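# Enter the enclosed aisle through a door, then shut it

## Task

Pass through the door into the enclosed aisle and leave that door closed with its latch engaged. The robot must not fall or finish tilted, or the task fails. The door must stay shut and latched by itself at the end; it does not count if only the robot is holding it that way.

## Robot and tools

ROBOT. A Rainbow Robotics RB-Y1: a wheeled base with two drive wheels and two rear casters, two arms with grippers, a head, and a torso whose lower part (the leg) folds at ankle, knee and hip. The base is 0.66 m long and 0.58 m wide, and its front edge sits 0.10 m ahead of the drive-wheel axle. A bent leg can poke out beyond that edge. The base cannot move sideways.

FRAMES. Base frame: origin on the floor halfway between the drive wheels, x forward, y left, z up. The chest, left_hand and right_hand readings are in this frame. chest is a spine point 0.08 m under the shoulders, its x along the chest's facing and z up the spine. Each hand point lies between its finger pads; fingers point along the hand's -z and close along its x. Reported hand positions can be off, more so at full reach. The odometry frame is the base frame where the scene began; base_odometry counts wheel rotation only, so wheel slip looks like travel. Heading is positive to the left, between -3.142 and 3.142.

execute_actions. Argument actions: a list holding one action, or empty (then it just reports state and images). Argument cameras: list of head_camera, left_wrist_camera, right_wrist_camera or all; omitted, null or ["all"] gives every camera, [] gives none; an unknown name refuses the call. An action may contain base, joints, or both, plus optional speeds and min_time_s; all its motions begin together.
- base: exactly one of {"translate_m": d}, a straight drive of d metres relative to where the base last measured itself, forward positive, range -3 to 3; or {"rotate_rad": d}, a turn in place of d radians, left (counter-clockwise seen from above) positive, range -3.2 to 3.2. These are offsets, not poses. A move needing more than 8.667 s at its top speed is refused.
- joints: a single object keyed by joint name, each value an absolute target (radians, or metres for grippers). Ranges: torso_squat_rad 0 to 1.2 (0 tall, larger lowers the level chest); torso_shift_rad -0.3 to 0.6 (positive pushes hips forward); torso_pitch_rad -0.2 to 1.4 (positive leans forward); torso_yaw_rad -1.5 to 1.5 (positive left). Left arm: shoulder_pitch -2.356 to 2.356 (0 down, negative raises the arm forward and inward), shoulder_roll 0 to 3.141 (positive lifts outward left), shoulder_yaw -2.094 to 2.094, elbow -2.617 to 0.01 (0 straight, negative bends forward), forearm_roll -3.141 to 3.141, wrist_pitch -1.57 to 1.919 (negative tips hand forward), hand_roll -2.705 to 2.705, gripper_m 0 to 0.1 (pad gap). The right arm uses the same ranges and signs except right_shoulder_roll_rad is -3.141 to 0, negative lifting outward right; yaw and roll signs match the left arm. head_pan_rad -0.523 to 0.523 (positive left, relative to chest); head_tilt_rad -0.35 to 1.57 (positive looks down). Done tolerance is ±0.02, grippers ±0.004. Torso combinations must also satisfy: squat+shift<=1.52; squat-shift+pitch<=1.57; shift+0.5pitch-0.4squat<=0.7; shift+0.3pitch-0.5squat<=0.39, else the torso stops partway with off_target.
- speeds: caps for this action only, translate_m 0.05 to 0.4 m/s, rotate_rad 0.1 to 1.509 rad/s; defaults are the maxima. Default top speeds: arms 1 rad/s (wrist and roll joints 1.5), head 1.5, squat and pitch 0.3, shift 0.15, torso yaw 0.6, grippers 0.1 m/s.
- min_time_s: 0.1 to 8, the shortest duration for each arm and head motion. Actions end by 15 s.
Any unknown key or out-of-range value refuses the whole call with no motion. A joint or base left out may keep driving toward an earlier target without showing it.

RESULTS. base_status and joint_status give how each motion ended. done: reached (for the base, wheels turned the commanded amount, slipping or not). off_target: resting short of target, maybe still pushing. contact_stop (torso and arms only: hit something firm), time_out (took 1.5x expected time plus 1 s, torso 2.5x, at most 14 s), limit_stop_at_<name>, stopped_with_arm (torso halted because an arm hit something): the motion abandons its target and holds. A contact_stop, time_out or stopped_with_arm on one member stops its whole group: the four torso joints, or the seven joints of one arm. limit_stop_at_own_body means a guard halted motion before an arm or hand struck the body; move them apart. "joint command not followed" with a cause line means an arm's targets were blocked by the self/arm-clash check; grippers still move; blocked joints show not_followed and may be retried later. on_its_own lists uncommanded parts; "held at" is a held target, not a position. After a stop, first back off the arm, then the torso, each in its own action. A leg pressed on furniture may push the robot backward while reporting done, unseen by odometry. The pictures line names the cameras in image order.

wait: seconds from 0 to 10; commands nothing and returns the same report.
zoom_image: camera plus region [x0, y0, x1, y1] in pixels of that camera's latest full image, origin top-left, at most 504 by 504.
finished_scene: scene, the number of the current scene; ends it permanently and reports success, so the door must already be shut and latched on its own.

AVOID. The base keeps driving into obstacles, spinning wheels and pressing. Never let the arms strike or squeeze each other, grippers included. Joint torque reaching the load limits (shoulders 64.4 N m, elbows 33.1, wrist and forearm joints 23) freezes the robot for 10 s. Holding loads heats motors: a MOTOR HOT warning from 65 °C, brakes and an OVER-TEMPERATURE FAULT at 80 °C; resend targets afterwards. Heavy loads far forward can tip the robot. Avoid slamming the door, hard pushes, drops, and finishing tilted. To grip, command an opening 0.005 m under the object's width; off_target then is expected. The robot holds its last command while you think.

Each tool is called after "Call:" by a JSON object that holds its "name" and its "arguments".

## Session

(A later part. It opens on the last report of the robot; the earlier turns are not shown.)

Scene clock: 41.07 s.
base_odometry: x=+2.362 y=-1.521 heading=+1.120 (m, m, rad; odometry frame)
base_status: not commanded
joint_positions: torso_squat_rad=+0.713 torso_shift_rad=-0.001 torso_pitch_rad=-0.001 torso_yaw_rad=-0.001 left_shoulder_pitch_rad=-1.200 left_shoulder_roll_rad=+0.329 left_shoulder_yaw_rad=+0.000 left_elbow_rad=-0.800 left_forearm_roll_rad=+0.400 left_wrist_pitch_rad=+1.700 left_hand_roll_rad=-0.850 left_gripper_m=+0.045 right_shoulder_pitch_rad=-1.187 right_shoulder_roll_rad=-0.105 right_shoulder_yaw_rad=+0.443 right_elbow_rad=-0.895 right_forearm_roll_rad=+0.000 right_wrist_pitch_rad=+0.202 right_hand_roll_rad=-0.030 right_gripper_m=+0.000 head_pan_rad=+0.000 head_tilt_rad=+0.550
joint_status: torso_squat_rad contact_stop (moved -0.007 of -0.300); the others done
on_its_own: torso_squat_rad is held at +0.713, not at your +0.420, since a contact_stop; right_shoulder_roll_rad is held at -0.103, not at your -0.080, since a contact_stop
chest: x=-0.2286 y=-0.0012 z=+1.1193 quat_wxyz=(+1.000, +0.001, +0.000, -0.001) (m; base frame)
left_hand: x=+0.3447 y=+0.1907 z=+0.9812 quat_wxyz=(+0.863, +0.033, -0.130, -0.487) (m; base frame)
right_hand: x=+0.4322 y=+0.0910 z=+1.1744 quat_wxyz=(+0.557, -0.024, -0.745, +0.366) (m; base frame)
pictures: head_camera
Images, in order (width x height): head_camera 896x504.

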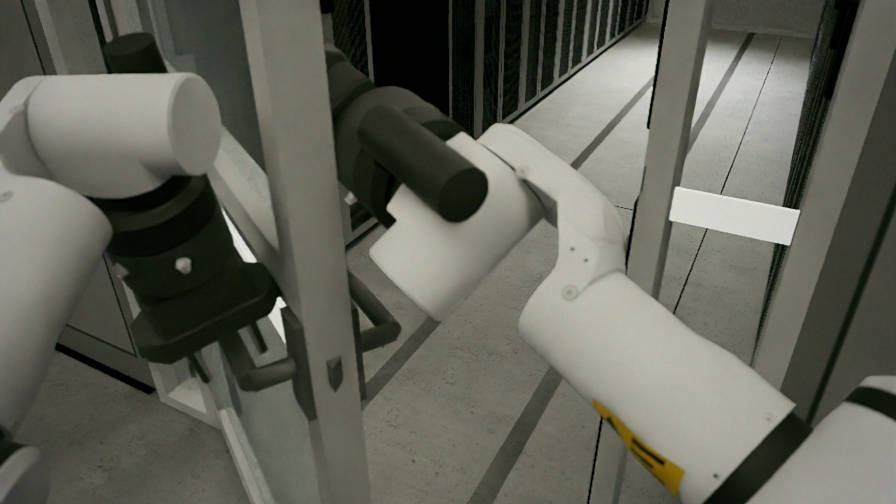

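Free now.

Call:
{"name": "execute_actions", "arguments": {"actions": [{"joints":{"torso_squat_rad":0.42}}], "cameras": ["head_camera"]}}

Call:
{"name": "execute_actions", "arguments": {"actions": [{"base":{"rotate_rad":0.4},"speeds":{"rotate_rad":0.25},"joints":{"left_shoulder_roll_rad":0.75,"left_gripper_m":0,"head_tilt_rad":0.9}}], "cameras": ["head_camera","left_wrist_camera"]}}

Scene clock: 42.10 s.
base_odometry: x=+2.362 y=-1.521 heading=+1.120 (m, m, rad; odometry frame)
base_status: not commanded
joint_positions: torso_squat_rad=+0.674 torso_shift_rad=+0.001 torso_pitch_rad=+0.004 torso_yaw_rad=-0.002 left_shoulder_pitch_rad=-1.195 left_shoulder_roll_rad=+0.328 left_shoulder_yaw_rad=-0.001 left_elbow_rad=-0.797 left_forearm_roll_rad=+0.400 left_wrist_pitch_rad=+1.701 left_hand_roll_rad=-0.850 left_gripper_m=+0.045 right_shoulder_pitch_rad=-1.187 right_shoulder_roll_rad=-0.105 right_shoulder_yaw_rad=+0.443 right_elbow_rad=-0.895 right_forearm_roll_rad=+0.000 right_wrist_pitch_rad=+0.202 right_hand_roll_rad=-0.030 right_gripper_m=+0.000 head_pan_rad=+0.000 head_tilt_rad=+0.550
joint_status: torso_squat_rad contact_stop (moved -0.039 of -0.293)
on_its_own: torso_squat_rad is held at +0.675, not at your +0.420, since a contact_stop; right_shoulder_roll_rad is held at -0.103, not at your -0.080, since a contact_stop
chest: x=-0.2263 y=-0.0011 z=+1.1367 quat_wxyz=(+1.000, +0.001, +0.002, -0.001) (m; base frame)
left_hand: x=+0.3450 y=+0.1909 z=+0.9927 quat_wxyz=(+0.864, +0.030, -0.124, -0.487) (m; base frame)
right_hand: x=+0.4348 y=+0.0908 z=+1.1887 quat_wxyz=(+0.559, -0.023, -0.744, +0.366) (m; base frame)
pictures: head_camera
Images, in order (width x height): head_camera 896x504.

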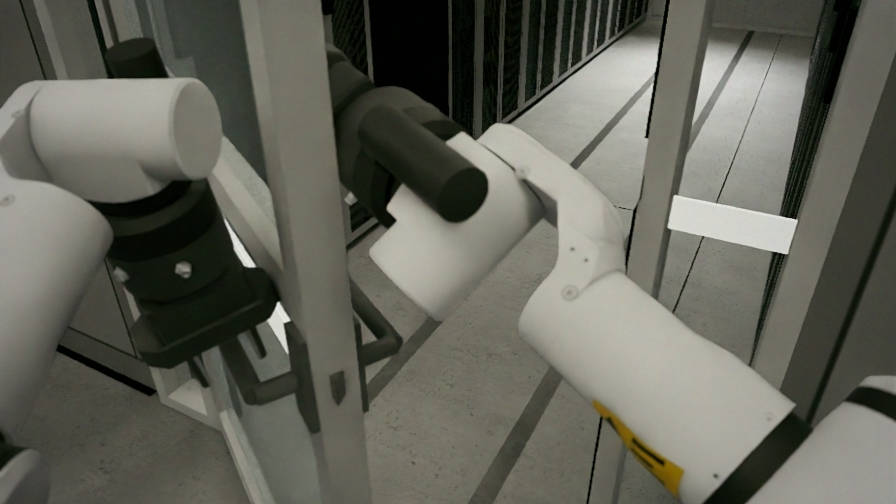

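not run: a stop came earlier in this reply.

Call:
{"name": "execute_actions", "arguments": {"actions": [{"joints":{"torso_squat_rad":0.69}}], "cameras": []}}

Call:
{"name": "execute_actions", "arguments": {"actions": [{"joints":{"left_shoulder_roll_rad":0.38}}], "cameras": ["left_wrist_camera"]}}

Call:
{"name": "execute_actions", "arguments": {"actions": [{"joints":{"torso_squat_rad":0.42}}], "cameras": ["head_camera"]}}

Call:
{"name": "execute_actions", "arguments": {"actions": [{"base":{"rotate_rad":0.4},"speeds":{"rotate_rad":0.25},"joints":{"left_shoulder_roll_rad":0.75,"left_gripper_m":0,"head_tilt_rad":0.9}}], "cameras": ["head_camera","left_wrist_camera"]}}

Scene clock: 43.03 s.
base_odometry: x=+2.362 y=-1.521 heading=+1.120 (m, m, rad; odometry frame)
base_status: not commanded
joint_positions: torso_squat_rad=+0.690 torso_shift_rad=+0.001 torso_pitch_rad=+0.002 torso_yaw_rad=-0.002 left_shoulder_pitch_rad=-1.199 left_shoulder_roll_rad=+0.330 left_shoulder_yaw_rad=+0.000 left_elbow_rad=-0.800 left_forearm_roll_rad=+0.400 left_wrist_pitch_rad=+1.700 left_hand_roll_rad=-0.850 left_gripper_m=+0.045 right_shoulder_pitch_rad=-1.188 right_shoulder_roll_rad=-0.106 right_shoulder_yaw_rad=+0.442 right_elbow_rad=-0.895 right_forearm_roll_rad=+0.000 right_wrist_pitch_rad=+0.202 right_hand_roll_rad=-0.030 right_gripper_m=+0.000 head_pan_rad=+0.000 head_tilt_rad=+0.550
joint_status: all done
on_its_own: right_shoulder_roll_rad is held at -0.103, not at your -0.080, since a contact_stop
chest: x=-0.2270 y=-0.0011 z=+1.1298 quat_wxyz=(+1.000, +0.001, +0.001, -0.001) (m; base frame)
left_hand: x=+0.3458 y=+0.1908 z=+0.9896 quat_wxyz=(+0.863, +0.032, -0.128, -0.487) (m; base frame)
right_hand: x=+0.4342 y=+0.0905 z=+1.1830 quat_wxyz=(+0.558, -0.023, -0.744, +0.366) (m; base frame)
pictures: none
No camera images: the call's "cameras" was empty. Leave "cameras" out to get every camera's image.

Scene clock: 43.93 s.
base_odometry: x=+2.362 y=-1.521 heading=+1.120 (m, m, rad; odometry frame)
base_status: not commanded
joint_positions: torso_squat_rad=+0.690 torso_shift_rad=+0.001 torso_pitch_rad=+0.002 torso_yaw_rad=-0.002 left_shoulder_pitch_rad=-1.201 left_shoulder_roll_rad=+0.378 left_shoulder_yaw_rad=+0.000 left_elbow_rad=-0.800 left_forearm_roll_rad=+0.401 left_wrist_pitch_rad=+1.699 left_hand_roll_rad=-0.850 left_gripper_m=+0.046 right_shoulder_pitch_rad=-1.188 right_shoulder_roll_rad=-0.103 right_shoulder_yaw_rad=+0.443 right_elbow_rad=-0.895 right_forearm_roll_rad=+0.000 right_wrist_pitch_rad=+0.202 right_hand_roll_rad=-0.030 right_gripper_m=+0.000 head_pan_rad=+0.000 head_tilt_rad=+0.550
joint_status: all done
on_its_own: right_shoulder_roll_rad is held at -0.103, not at your -0.080, since a contact_stop
chest: x=-0.2270 y=-0.0011 z=+1.1298 quat_wxyz=(+1.000, +0.001, +0.001, -0.001) (m; base frame)
left_hand: x=+0.3504 y=+0.2180 z=+0.9994 quat_wxyz=(+0.872, +0.046, -0.131, -0.470) (m; base frame)
right_hand: x=+0.4333 y=+0.0923 z=+1.1831 quat_wxyz=(+0.558, -0.022, -0.744, +0.366) (m; base frame)
pictures: left_wrist_camera
Images, in order (width x height): left_wrist_camera 644x364.

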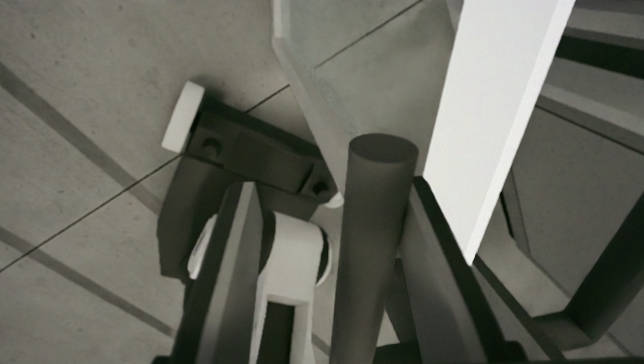

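Scene clock: 45.63 s.
base_odometry: x=+2.362 y=-1.521 heading=+1.120 (m, m, rad; odometry frame)
base_status: not commanded
joint_positions: torso_squat_rad=+0.420 torso_shift_rad=+0.001 torso_pitch_rad=+0.003 torso_yaw_rad=-0.002 left_shoulder_pitch_rad=-1.200 left_shoulder_roll_rad=+0.380 left_shoulder_yaw_rad=+0.000 left_elbow_rad=-0.800 left_forearm_roll_rad=+0.400 left_wrist_pitch_rad=+1.700 left_hand_roll_rad=-0.850 left_gripper_m=+0.045 right_shoulder_pitch_rad=-1.187 right_shoulder_roll_rad=-0.105 right_shoulder_yaw_rad=+0.443 right_elbow_rad=-0.894 right_forearm_roll_rad=+0.000 right_wrist_pitch_rad=+0.202 right_hand_roll_rad=-0.030 right_gripper_m=+0.000 head_pan_rad=+0.000 head_tilt_rad=+0.550
joint_status: all done
on_its_own: right_shoulder_roll_rad is held at -0.103, not at your -0.080, since a contact_stop
chest: x=-0.2267 y=-0.0013 z=+1.2291 quat_wxyz=(+1.000, +0.001, +0.001, -0.001) (m; base frame)
left_hand: x=+0.3504 y=+0.2191 z=+1.0985 quat_wxyz=(+0.872, +0.047, -0.130, -0.469) (m; base frame)
right_hand: x=+0.4343 y=+0.0906 z=+1.2813 quat_wxyz=(+0.559, -0.023, -0.744, +0.366) (m; base frame)
pictures: head_camera
Images, in order (width x height): head_camera 896x504.

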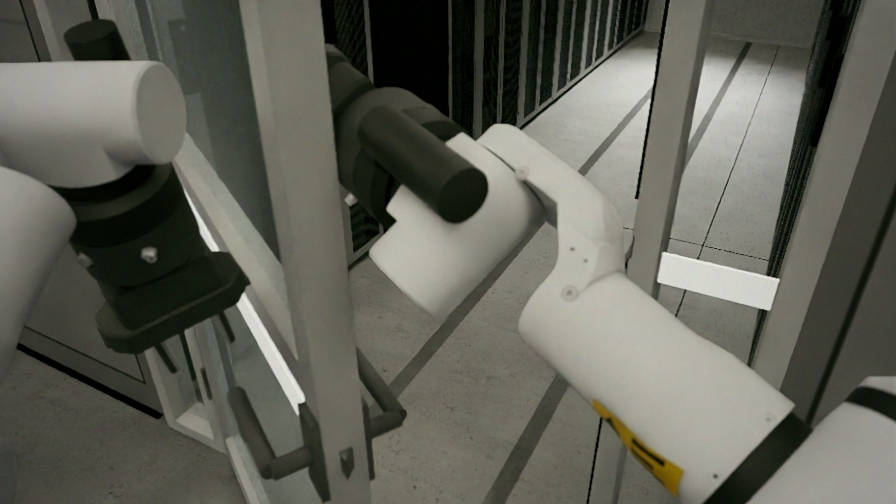

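Scene clock: 48.07 s.
base_odometry: x=+2.361 y=-1.521 heading=+1.519 (m, m, rad; odometry frame)
base_status: done
joint_positions: torso_squat_rad=+0.420 torso_shift_rad=+0.001 torso_pitch_rad=+0.003 torso_yaw_rad=-0.002 left_shoulder_pitch_rad=-1.200 left_shoulder_roll_rad=+0.750 left_shoulder_yaw_rad=+0.000 left_elbow_rad=-0.800 left_forearm_roll_rad=+0.400 left_wrist_pitch_rad=+1.700 left_hand_roll_rad=-0.850 left_gripper_m=+0.000 right_shoulder_pitch_rad=-1.187 right_shoulder_roll_rad=-0.106 right_shoulder_yaw_rad=+0.442 right_elbow_rad=-0.894 right_forearm_roll_rad=+0.000 right_wrist_pitch_rad=+0.202 right_hand_roll_rad=-0.030 right_gripper_m=+0.000 head_pan_rad=+0.000 head_tilt_rad=+0.900
joint_status: all done
on_its_own: right_shoulder_roll_rad is held at -0.103, not at your -0.080, since a contact_stop
chest: x=-0.2269 y=-0.0014 z=+1.2291 quat_wxyz=(+1.000, +0.001, +0.001, -0.001) (m; base frame)
left_hand: x=+0.3362 y=+0.4288 z=+1.1815 quat_wxyz=(+0.922, +0.153, -0.141, -0.327) (m; base frame)
right_hand: x=+0.4345 y=+0.0899 z=+1.2817 quat_wxyz=(+0.559, -0.023, -0.744, +0.365) (m; base frame)
pictures: head_camera, left_wrist_camera
Images, in order (width x height): head_camera 896x504, left_wrist_camera 644x364.

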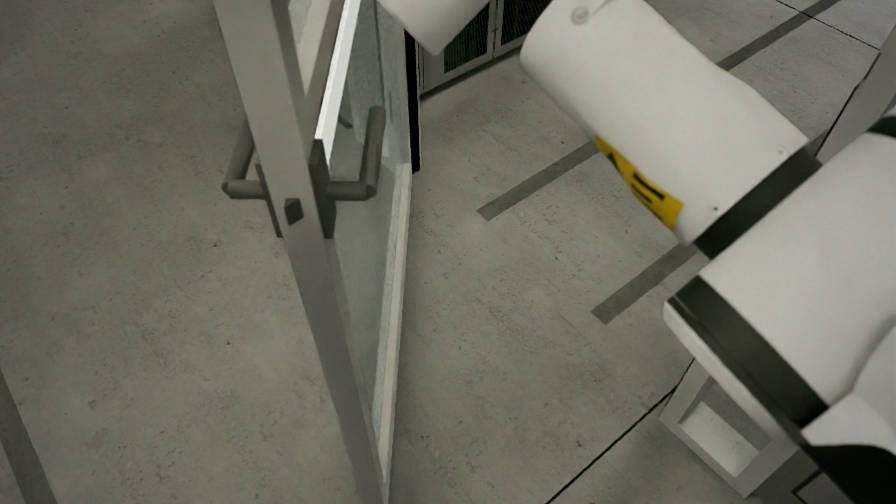

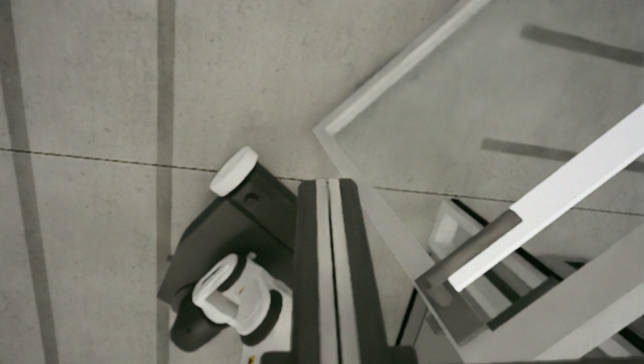

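Call:
{"name": "execute_actions", "arguments": {"actions": [{"base":{"translate_m":0.11},"speeds":{"translate_m":0.1},"joints":{"left_shoulder_pitch_rad":0.1,"left_shoulder_roll_rad":0.5,"left_elbow_rad":-0.2,"left_forearm_roll_rad":0,"left_wrist_pitch_rad":0,"left_hand_roll_rad":0}}], "cameras": []}}

Call:
{"name": "execute_actions", "arguments": {"actions": [{"base":{"rotate_rad":0.3},"speeds":{"rotate_rad":0.3},"joints":{"left_shoulder_roll_rad":0.1,"left_shoulder_pitch_rad":0}}], "cameras": ["head_camera"]}}

Call:
{"name": "execute_actions", "arguments": {"actions": [{"base":{"translate_m":0.14},"speeds":{"translate_m":0.12}}], "cameras": ["head_camera","left_wrist_camera"]}}

Scene clock: 50.67 s.
base_odometry: x=+2.367 y=-1.412 heading=+1.519 (m, m, rad; odometry frame)
base_status: done
joint_positions: torso_squat_rad=+0.420 torso_shift_rad=+0.000 torso_pitch_rad=+0.002 torso_yaw_rad=-0.002 left_shoulder_pitch_rad=+0.100 left_shoulder_roll_rad=+0.500 left_shoulder_yaw_rad=+0.000 left_elbow_rad=-0.200 left_forearm_roll_rad=+0.000 left_wrist_pitch_rad=+0.000 left_hand_roll_rad=+0.000 left_gripper_m=+0.000 right_shoulder_pitch_rad=-1.187 right_shoulder_roll_rad=-0.106 right_shoulder_yaw_rad=+0.443 right_elbow_rad=-0.894 right_forearm_roll_rad=+0.000 right_wrist_pitch_rad=+0.202 right_hand_roll_rad=-0.030 right_gripper_m=+0.000 head_pan_rad=+0.000 head_tilt_rad=+0.900
joint_status: all done
on_its_own: right_shoulder_roll_rad is held at -0.103, not at your -0.080, since a contact_stop
chest: x=-0.2270 y=-0.0014 z=+1.2291 quat_wxyz=(+1.000, +0.001, +0.001, -0.001) (m; base frame)
left_hand: x=-0.2056 y=+0.5859 z=+0.6387 quat_wxyz=(+0.968, +0.247, -0.046, -0.021) (m; base frame)
right_hand: x=+0.4343 y=+0.0899 z=+1.2818 quat_wxyz=(+0.559, -0.024, -0.744, +0.365) (m; base frame)
pictures: none
No camera images: the call's "cameras" was empty. Leave "cameras" out to get every camera's image.

Scene clock: 52.67 s.
base_odometry: x=+2.367 y=-1.412 heading=+1.818 (m, m, rad; odometry frame)
base_status: done
joint_positions: torso_squat_rad=+0.420 torso_shift_rad=+0.000 torso_pitch_rad=+0.002 torso_yaw_rad=-0.002 left_shoulder_pitch_rad=+0.000 left_shoulder_roll_rad=+0.100 left_shoulder_yaw_rad=+0.000 left_elbow_rad=-0.200 left_forearm_roll_rad=+0.000 left_wrist_pitch_rad=+0.000 left_hand_roll_rad=+0.000 left_gripper_m=+0.000 right_shoulder_pitch_rad=-1.187 right_shoulder_roll_rad=-0.105 right_shoulder_yaw_rad=+0.443 right_elbow_rad=-0.895 right_forearm_roll_rad=+0.000 right_wrist_pitch_rad=+0.202 right_hand_roll_rad=-0.030 right_gripper_m=+0.000 head_pan_rad=+0.000 head_tilt_rad=+0.900
joint_status: all done
on_its_own: right_shoulder_roll_rad is held at -0.103, not at your -0.080, since a contact_stop
chest: x=-0.2270 y=-0.0014 z=+1.2291 quat_wxyz=(+1.000, +0.001, +0.001, -0.001) (m; base frame)
left_hand: x=-0.1306 y=+0.2955 z=+0.5543 quat_wxyz=(+0.994, +0.051, -0.099, -0.006) (m; base frame)
right_hand: x=+0.4342 y=+0.0900 z=+1.2820 quat_wxyz=(+0.559, -0.023, -0.744, +0.365) (m; base frame)
pictures: head_camera
Images, in order (width x height): head_camera 896x504.

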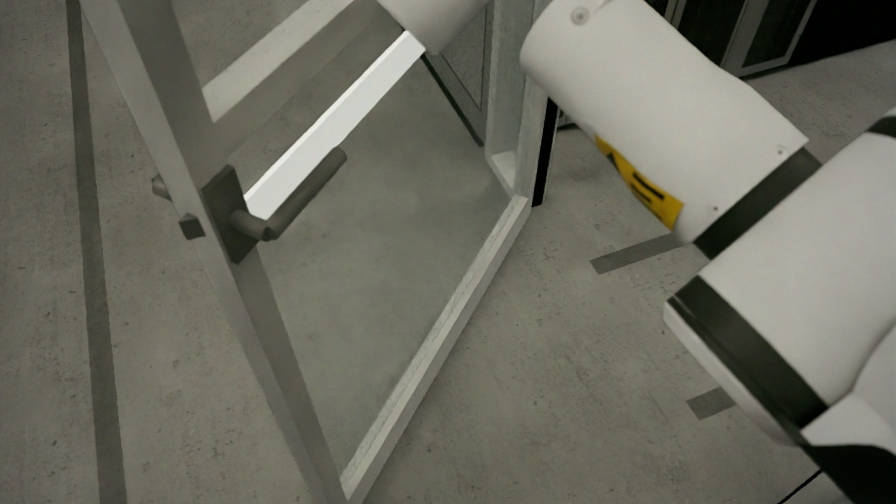

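Scene clock: 54.67 s.
base_odometry: x=+2.333 y=-1.276 heading=+1.819 (m, m, rad; odometry frame)
base_status: done
joint_positions: torso_squat_rad=+0.420 torso_shift_rad=+0.000 torso_pitch_rad=+0.002 torso_yaw_rad=-0.002 left_shoulder_pitch_rad=+0.000 left_shoulder_roll_rad=+0.100 left_shoulder_yaw_rad=+0.000 left_elbow_rad=-0.200 left_forearm_roll_rad=+0.000 left_wrist_pitch_rad=+0.000 left_hand_roll_rad=+0.000 left_gripper_m=+0.000 right_shoulder_pitch_rad=-1.188 right_shoulder_roll_rad=-0.104 right_shoulder_yaw_rad=+0.443 right_elbow_rad=-0.895 right_forearm_roll_rad=+0.000 right_wrist_pitch_rad=+0.202 right_hand_roll_rad=-0.030 right_gripper_m=+0.000 head_pan_rad=+0.000 head_tilt_rad=+0.900
joint_status: not commanded
on_its_own: right_shoulder_roll_rad is held at -0.103, not at your -0.080, since a contact_stop
chest: x=-0.2272 y=-0.0013 z=+1.2291 quat_wxyz=(+1.000, +0.001, +0.001, -0.001) (m; base frame)
left_hand: x=-0.1307 y=+0.2955 z=+0.5543 quat_wxyz=(+0.994, +0.051, -0.099, -0.006) (m; base frame)
right_hand: x=+0.4333 y=+0.0914 z=+1.2824 quat_wxyz=(+0.558, -0.023, -0.744, +0.366) (m; base frame)
pictures: head_camera, left_wrist_camera
Images, in order (width x height): head_camera 896x504, left_wrist_camera 644x364.

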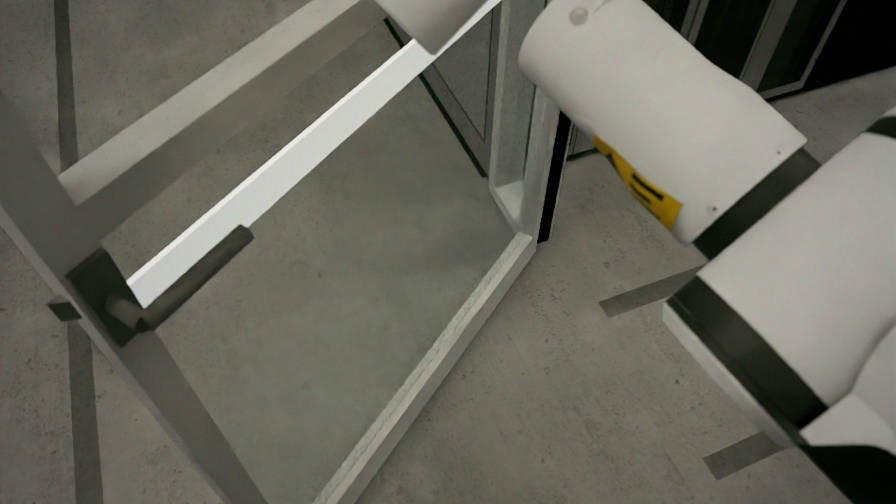

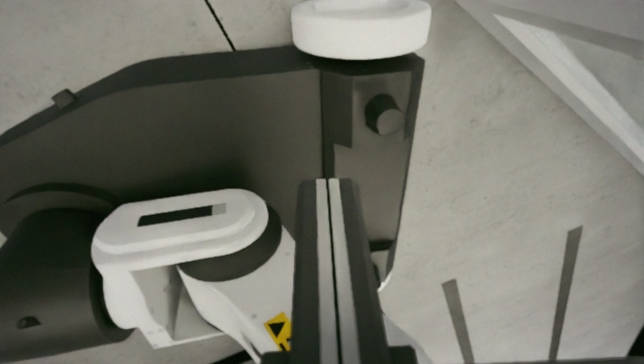

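Call:
{"name": "execute_actions", "arguments": {"actions": [{"base":{"rotate_rad":0.345},"speeds":{"rotate_rad":0.35}}], "cameras": []}}

Call:
{"name": "execute_actions", "arguments": {"actions": [{"base":{"translate_m":0.43},"speeds":{"translate_m":0.18},"joints":{"head_pan_rad":0.3}}], "cameras": []}}

Call:
{"name": "execute_actions", "arguments": {"actions": [{"joints":{"left_shoulder_pitch_rad":-0.05,"left_shoulder_roll_rad":0.2,"left_elbow_rad":-1.25,"left_wrist_pitch_rad":0.4}}], "cameras": ["head_camera"]}}

Scene clock: 59.23 s.
base_odometry: x=+2.333 y=-1.276 heading=+2.163 (m, m, rad; odometry frame)
base_status: done
joint_positions: torso_squat_rad=+0.420 torso_shift_rad=+0.000 torso_pitch_rad=+0.002 torso_yaw_rad=-0.002 left_shoulder_pitch_rad=+0.000 left_shoulder_roll_rad=+0.100 left_shoulder_yaw_rad=+0.000 left_elbow_rad=-0.200 left_forearm_roll_rad=+0.000 left_wrist_pitch_rad=+0.000 left_hand_roll_rad=+0.000 left_gripper_m=+0.000 right_shoulder_pitch_rad=-1.188 right_shoulder_roll_rad=-0.104 right_shoulder_yaw_rad=+0.443 right_elbow_rad=-0.895 right_forearm_roll_rad=+0.000 right_wrist_pitch_rad=+0.202 right_hand_roll_rad=-0.030 right_gripper_m=+0.000 head_pan_rad=+0.000 head_tilt_rad=+0.900
joint_status: not commanded
on_its_own: right_shoulder_roll_rad is held at -0.103, not at your -0.080, since a contact_stop
chest: x=-0.2272 y=-0.0013 z=+1.2291 quat_wxyz=(+1.000, +0.001, +0.001, -0.001) (m; base frame)
left_hand: x=-0.1307 y=+0.2955 z=+0.5543 quat_wxyz=(+0.994, +0.051, -0.099, -0.006) (m; base frame)
right_hand: x=+0.4333 y=+0.0915 z=+1.2826 quat_wxyz=(+0.558, -0.023, -0.745, +0.366) (m; base frame)
pictures: none
No camera images: the call's "cameras" was empty. Leave "cameras" out to get every camera's image.

Scene clock: 62.57 s.
base_odometry: x=+2.093 y=-0.920 heading=+2.164 (m, m, rad; odometry frame)
base_status: done
joint_positions: torso_squat_rad=+0.420 torso_shift_rad=+0.000 torso_pitch_rad=+0.002 torso_yaw_rad=-0.001 left_shoulder_pitch_rad=+0.000 left_shoulder_roll_rad=+0.100 left_shoulder_yaw_rad=+0.000 left_elbow_rad=-0.200 left_forearm_roll_rad=+0.000 left_wrist_pitch_rad=+0.000 left_hand_roll_rad=+0.000 left_gripper_m=+0.000 right_shoulder_pitch_rad=-1.188 right_shoulder_roll_rad=-0.102 right_shoulder_yaw_rad=+0.444 right_elbow_rad=-0.896 right_forearm_roll_rad=+0.000 right_wrist_pitch_rad=+0.201 right_hand_roll_rad=-0.030 right_gripper_m=+0.000 head_pan_rad=+0.300 head_tilt_rad=+0.900
joint_status: all done
on_its_own: right_shoulder_roll_rad is held at -0.103, not at your -0.080, since a contact_stop
chest: x=-0.2272 y=-0.0011 z=+1.2291 quat_wxyz=(+1.000, +0.001, +0.001, -0.001) (m; base frame)
left_hand: x=-0.1308 y=+0.2956 z=+0.5542 quat_wxyz=(+0.994, +0.050, -0.099, -0.006) (m; base frame)
right_hand: x=+0.4324 y=+0.0936 z=+1.2828 quat_wxyz=(+0.557, -0.022, -0.745, +0.367) (m; base frame)
pictures: none
No camera images: the call's "cameras" was empty. Leave "cameras" out to get every camera's image.

Scene clock: 64.23 s.
base_odometry: x=+2.093 y=-0.920 heading=+2.164 (m, m, rad; odometry frame)
base_status: not commanded
joint_positions: torso_squat_rad=+0.420 torso_shift_rad=+0.000 torso_pitch_rad=+0.002 torso_yaw_rad=-0.002 left_shoulder_pitch_rad=-0.050 left_shoulder_roll_rad=+0.200 left_shoulder_yaw_rad=+0.000 left_elbow_rad=-1.250 left_forearm_roll_rad=+0.000 left_wrist_pitch_rad=+0.400 left_hand_roll_rad=+0.000 left_gripper_m=+0.000 right_shoulder_pitch_rad=-1.188 right_shoulder_roll_rad=-0.102 right_shoulder_yaw_rad=+0.444 right_elbow_rad=-0.896 right_forearm_roll_rad=+0.000 right_wrist_pitch_rad=+0.201 right_hand_roll_rad=-0.030 right_gripper_m=+0.000 head_pan_rad=+0.300 head_tilt_rad=+0.900
joint_status: all done
on_its_own: right_shoulder_roll_rad is held at -0.103, not at your -0.080, since a contact_stop
chest: x=-0.2272 y=-0.0011 z=+1.2291 quat_wxyz=(+1.000, +0.001, +0.001, -0.001) (m; base frame)
left_hand: x=+0.2359 y=+0.3180 z=+0.8024 quat_wxyz=(+0.897, +0.089, -0.431, -0.048) (m; base frame)
right_hand: x=+0.4324 y=+0.0936 z=+1.2829 quat_wxyz=(+0.557, -0.022, -0.745, +0.367) (m; base frame)
pictures: head_camera
Images, in order (width x height): head_camera 896x504.

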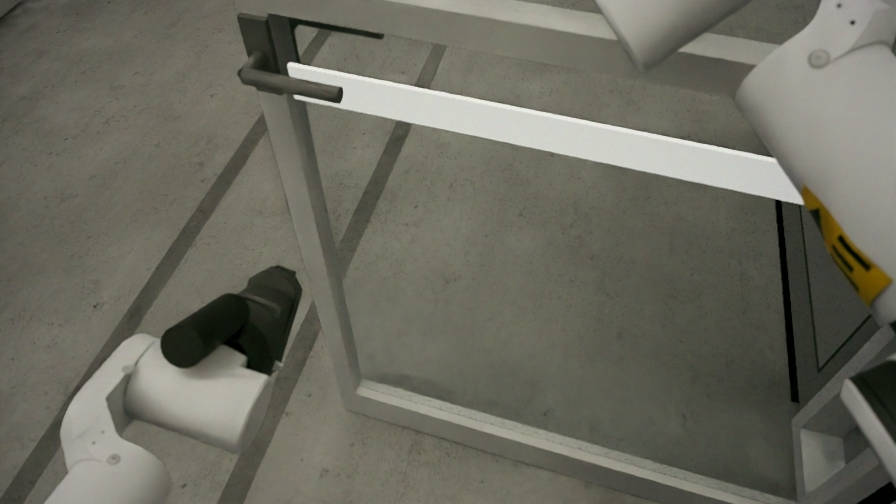

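Call:
{"name": "execute_actions", "arguments": {"actions": [{"base":{"rotate_rad":-1.574},"speeds":{"rotate_rad":0.5},"joints":{"left_shoulder_yaw_rad":0.3,"head_pan_rad":0.2},"min_time_s":1.5}], "cameras": ["head_camera"]}}

Scene clock: 69.03 s.
base_odometry: x=+2.093 y=-0.920 heading=+0.591 (m, m, rad; odometry frame)
base_status: done
joint_positions: torso_squat_rad=+0.420 torso_shift_rad=+0.000 torso_pitch_rad=+0.002 torso_yaw_rad=-0.002 left_shoulder_pitch_rad=-0.050 left_shoulder_roll_rad=+0.198 left_shoulder_yaw_rad=+0.298 left_elbow_rad=-1.250 left_forearm_roll_rad=+0.000 left_wrist_pitch_rad=+0.400 left_hand_roll_rad=+0.000 left_gripper_m=+0.000 right_shoulder_pitch_rad=-1.188 right_shoulder_roll_rad=-0.103 right_shoulder_yaw_rad=+0.444 right_elbow_rad=-0.896 right_forearm_roll_rad=+0.000 right_wrist_pitch_rad=+0.201 right_hand_roll_rad=-0.030 right_gripper_m=+0.000 head_pan_rad=+0.200 head_tilt_rad=+0.900
joint_status: all done
on_its_own: right_shoulder_roll_rad is held at -0.103, not at your -0.080, since a contact_stop
chest: x=-0.2272 y=-0.0011 z=+1.2291 quat_wxyz=(+1.000, +0.001, +0.001, -0.001) (m; base frame)
left_hand: x=+0.2176 y=+0.4434 z=+0.8265 quat_wxyz=(+0.882, +0.145, -0.440, +0.089) (m; base frame)
right_hand: x=+0.4327 y=+0.0929 z=+1.2827 quat_wxyz=(+0.557, -0.022, -0.745, +0.367) (m; base frame)
pictures: head_camera
Images, in order (width x height): head_camera 896x504.

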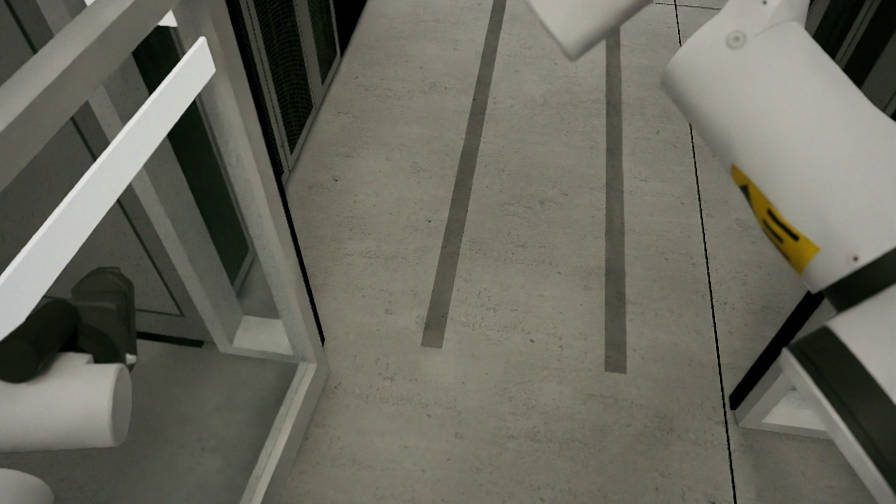

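Call:
{"name": "execute_actions", "arguments": {"actions": [{"base":{"translate_m":0.4},"speeds":{"translate_m":0.2},"joints":{"left_shoulder_yaw_rad":-0.1,"right_shoulder_pitch_rad":0,"right_shoulder_yaw_rad":0,"right_shoulder_roll_rad":-0.07,"right_elbow_rad":-0.2,"right_wrist_pitch_rad":0},"min_time_s":2.7}], "cameras": []}}

Call:
{"name": "execute_actions", "arguments": {"actions": [{"base":{"translate_m":1.6},"speeds":{"translate_m":0.22},"joints":{"left_shoulder_roll_rad":0.08},"min_time_s":2.5}], "cameras": ["head_camera"]}}

Call:
{"name": "execute_actions", "arguments": {"actions": [{"joints":{"torso_yaw_rad":1.5,"torso_squat_rad":0.2,"head_tilt_rad":0.3,"head_pan_rad":0.52,"right_shoulder_roll_rad":-0.2,"left_shoulder_pitch_rad":0.2,"left_shoulder_roll_rad":1.3,"left_shoulder_yaw_rad":0,"left_elbow_rad":-0.0,"left_wrist_pitch_rad":0.3},"min_time_s":2.5}]}}

Scene clock: 72.37 s.
base_odometry: x=+2.425 y=-0.697 heading=+0.590 (m, m, rad; odometry frame)
base_status: done
joint_positions: torso_squat_rad=+0.420 torso_shift_rad=+0.001 torso_pitch_rad=+0.002 torso_yaw_rad=-0.002 left_shoulder_pitch_rad=-0.050 left_shoulder_roll_rad=+0.199 left_shoulder_yaw_rad=-0.100 left_elbow_rad=-1.250 left_forearm_roll_rad=+0.000 left_wrist_pitch_rad=+0.400 left_hand_roll_rad=+0.000 left_gripper_m=+0.000 right_shoulder_pitch_rad=+0.000 right_shoulder_roll_rad=-0.070 right_shoulder_yaw_rad=+0.000 right_elbow_rad=-0.200 right_forearm_roll_rad=+0.000 right_wrist_pitch_rad=+0.000 right_hand_roll_rad=-0.030 right_gripper_m=+0.000 head_pan_rad=+0.200 head_tilt_rad=+0.900
joint_status: all done
chest: x=-0.2269 y=-0.0013 z=+1.2291 quat_wxyz=(+1.000, +0.001, +0.001, -0.001) (m; base frame)
left_hand: x=+0.2335 y=+0.2747 z=+0.7934 quat_wxyz=(+0.897, +0.069, -0.426, -0.093) (m; base frame)
right_hand: x=-0.1317 y=-0.2734 z=+0.5512 quat_wxyz=(+0.994, -0.033, -0.099, -0.012) (m; base frame)
pictures: none
No camera images: the call's "cameras" was empty. Leave "cameras" out to get every camera's image.

Scene clock: 80.63 s.
base_odometry: x=+3.754 y=+0.193 heading=+0.591 (m, m, rad; odometry frame)
base_status: done
joint_positions: torso_squat_rad=+0.420 torso_shift_rad=+0.000 torso_pitch_rad=+0.002 torso_yaw_rad=-0.002 left_shoulder_pitch_rad=-0.050 left_shoulder_roll_rad=+0.080 left_shoulder_yaw_rad=-0.100 left_elbow_rad=-1.250 left_forearm_roll_rad=+0.000 left_wrist_pitch_rad=+0.400 left_hand_roll_rad=+0.000 left_gripper_m=+0.000 right_shoulder_pitch_rad=+0.000 right_shoulder_roll_rad=-0.070 right_shoulder_yaw_rad=+0.000 right_elbow_rad=-0.200 right_forearm_roll_rad=+0.000 right_wrist_pitch_rad=+0.000 right_hand_roll_rad=-0.030 right_gripper_m=+0.000 head_pan_rad=+0.200 head_tilt_rad=+0.900
joint_status: all done
chest: x=-0.2270 y=-0.0011 z=+1.2291 quat_wxyz=(+1.000, +0.001, +0.001, -0.001) (m; base frame)
left_hand: x=+0.2324 y=+0.2111 z=+0.7895 quat_wxyz=(+0.900, +0.014, -0.430, -0.071) (m; base frame)
right_hand: x=-0.1316 y=-0.2732 z=+0.5513 quat_wxyz=(+0.994, -0.033, -0.099, -0.012) (m; base frame)
pictures: head_camera
Images, in order (width x height): head_camera 896x504.

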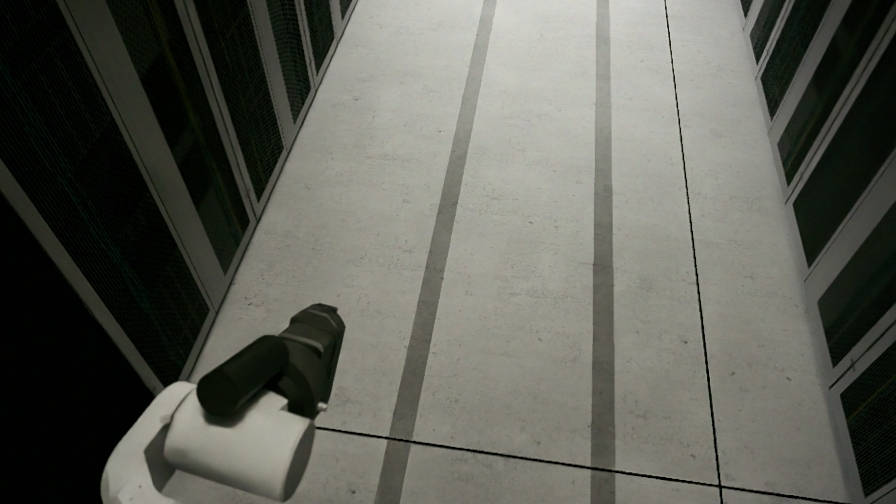

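Scene clock: 83.93 s.
base_odometry: x=+3.754 y=+0.193 heading=+0.591 (m, m, rad; odometry frame)
base_status: not commanded
joint_positions: torso_squat_rad=+0.200 torso_shift_rad=+0.000 torso_pitch_rad=+0.002 torso_yaw_rad=+1.499 left_shoulder_pitch_rad=+0.200 left_shoulder_roll_rad=+1.300 left_shoulder_yaw_rad=+0.000 left_elbow_rad=+0.000 left_forearm_roll_rad=+0.000 left_wrist_pitch_rad=+0.300 left_hand_roll_rad=+0.000 left_gripper_m=+0.000 right_shoulder_pitch_rad=+0.000 right_shoulder_roll_rad=-0.200 right_shoulder_yaw_rad=+0.000 right_elbow_rad=-0.200 right_forearm_roll_rad=+0.000 right_wrist_pitch_rad=+0.000 right_hand_roll_rad=-0.030 right_gripper_m=+0.000 head_pan_rad=+0.520 head_tilt_rad=+0.300
joint_status: all done
chest: x=-0.2270 y=-0.0011 z=+1.2760 quat_wxyz=(+0.732, +0.001, +0.000, +0.681) (m; base frame)
left_hand: x=-1.1730 y=-0.0871 z=+1.1776 quat_wxyz=(+0.521, +0.295, +0.564, +0.568) (m; base frame)
right_hand: x=+0.1481 y=+0.0706 z=+0.6113 quat_wxyz=(+0.728, -0.001, -0.140, +0.671) (m; base frame)
pictures: head_camera, left_wrist_camera, right_wrist_camera
Images, in order (width x height): head_camera 896x504, left_wrist_camera 644x364, right_wrist_camera 644x364.

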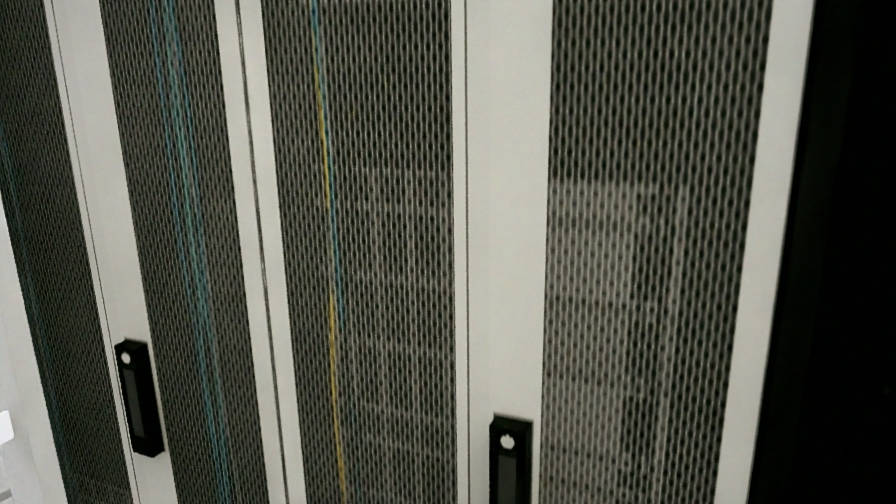

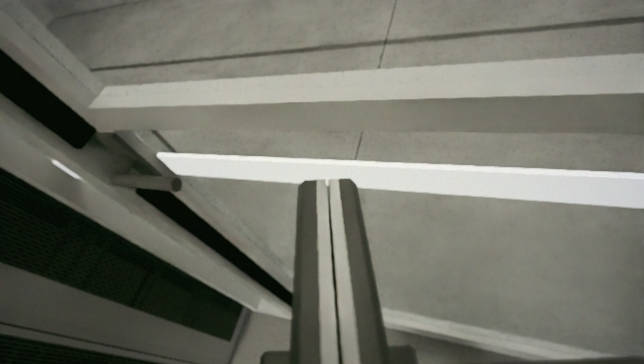

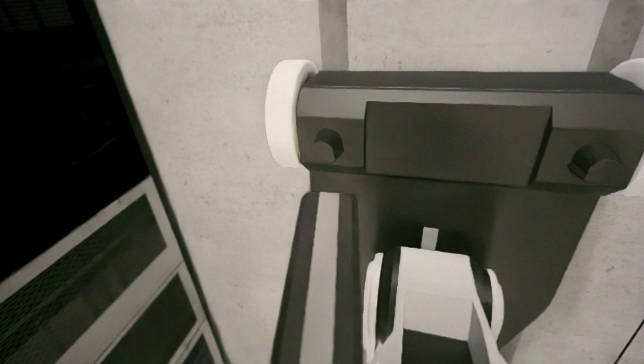

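Call:
{"name": "zoom_image", "arguments": {"camera": "left_wrist_camera", "region": [0, 40, 300, 340]}}

Region (0, 40, 300, 340) of left_wrist_camera's 644x364 image, scaled by 1.680, with more detail than that image has.

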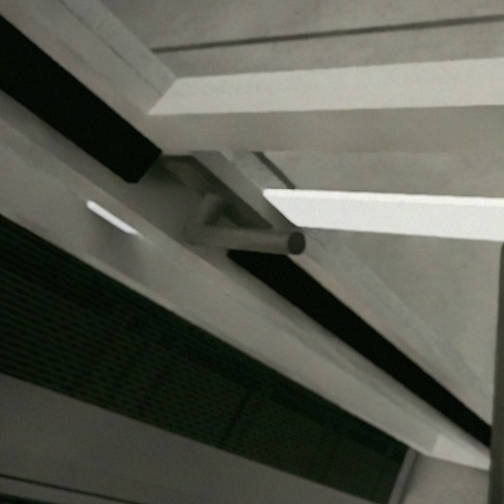

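Call:
{"name": "execute_actions", "arguments": {"actions": [{"joints":{"torso_shift_rad":-0.3}}], "cameras": ["left_wrist_camera"]}}

Scene clock: 90.00 s.
base_odometry: x=+3.754 y=+0.194 heading=+0.590 (m, m, rad; odometry frame)
base_status: not commanded
joint_positions: torso_squat_rad=+0.199 torso_shift_rad=-0.260 torso_pitch_rad=+0.011 torso_yaw_rad=+1.499 left_shoulder_pitch_rad=+0.199 left_shoulder_roll_rad=+1.292 left_shoulder_yaw_rad=+0.000 left_elbow_rad=+0.001 left_forearm_roll_rad=+0.001 left_wrist_pitch_rad=+0.301 left_hand_roll_rad=+0.000 left_gripper_m=-0.001 right_shoulder_pitch_rad=+0.000 right_shoulder_roll_rad=-0.200 right_shoulder_yaw_rad=+0.000 right_elbow_rad=-0.200 right_forearm_roll_rad=+0.000 right_wrist_pitch_rad=+0.000 right_hand_roll_rad=-0.030 right_gripper_m=+0.000 head_pan_rad=+0.520 head_tilt_rad=+0.300
joint_status: torso_shift_rad contact_stop (moved -0.261 of -0.300)
on_its_own: torso_shift_rad is held at -0.262, not at your -0.300, since a contact_stop
chest: x=-0.4012 y=-0.0009 z=+1.2530 quat_wxyz=(+0.732, +0.004, +0.003, +0.681) (m; base frame)
left_hand: x=-1.3465 y=-0.0877 z=+1.1569 quat_wxyz=(+0.519, +0.295, +0.565, +0.569) (m; base frame)
right_hand: x=-0.0317 y=+0.0705 z=+0.5853 quat_wxyz=(+0.729, +0.001, -0.137, +0.671) (m; base frame)
pictures: left_wrist_camera
Images, in order (width x height): left_wrist_camera 644x364.

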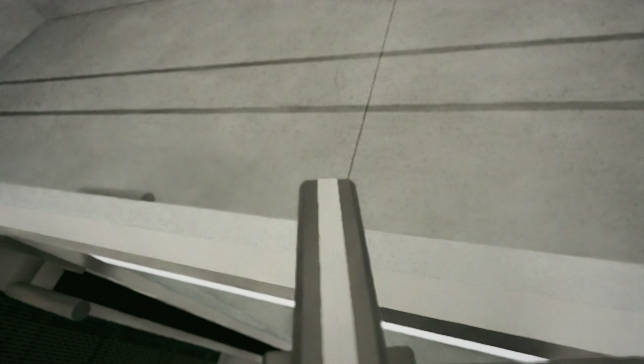

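Call:
{"name": "execute_actions", "arguments": {"actions": [{"joints":{"torso_shift_rad":-0.15}}], "cameras": ["left_wrist_camera"]}}

Call:
{"name": "finished_scene", "arguments": {"scene": 2}}

Scene clock: 91.67 s.
base_odometry: x=+3.754 y=+0.193 heading=+0.591 (m, m, rad; odometry frame)
base_status: not commanded
joint_positions: torso_squat_rad=+0.199 torso_shift_rad=-0.150 torso_pitch_rad=+0.008 torso_yaw_rad=+1.499 left_shoulder_pitch_rad=+0.200 left_shoulder_roll_rad=+1.299 left_shoulder_yaw_rad=+0.000 left_elbow_rad=+0.000 left_forearm_roll_rad=+0.000 left_wrist_pitch_rad=+0.300 left_hand_roll_rad=+0.000 left_gripper_m=+0.000 right_shoulder_pitch_rad=+0.000 right_shoulder_roll_rad=-0.200 right_shoulder_yaw_rad=+0.000 right_elbow_rad=-0.200 right_forearm_roll_rad=+0.000 right_wrist_pitch_rad=+0.000 right_hand_roll_rad=-0.030 right_gripper_m=+0.000 head_pan_rad=+0.520 head_tilt_rad=+0.300
joint_status: all done
chest: x=-0.3280 y=-0.0010 z=+1.2684 quat_wxyz=(+0.732, +0.003, +0.002, +0.681) (m; base frame)
left_hand: x=-1.2745 y=-0.0867 z=+1.1753 quat_wxyz=(+0.519, +0.297, +0.566, +0.568) (m; base frame)
right_hand: x=+0.0432 y=+0.0704 z=+0.6015 quat_wxyz=(+0.729, +0.000, -0.138, +0.671) (m; base frame)
pictures: left_wrist_camera
Images, in order (width x height): left_wrist_camera 644x364.

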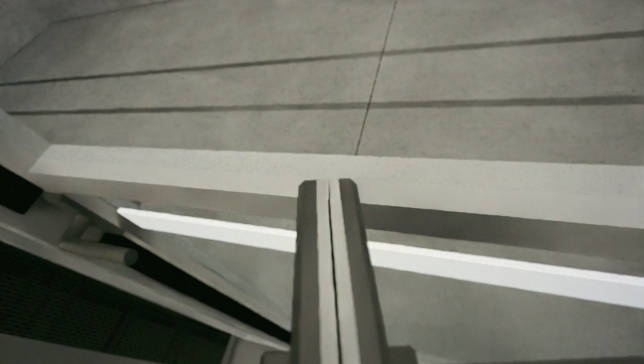

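The scene is finished: the task was done.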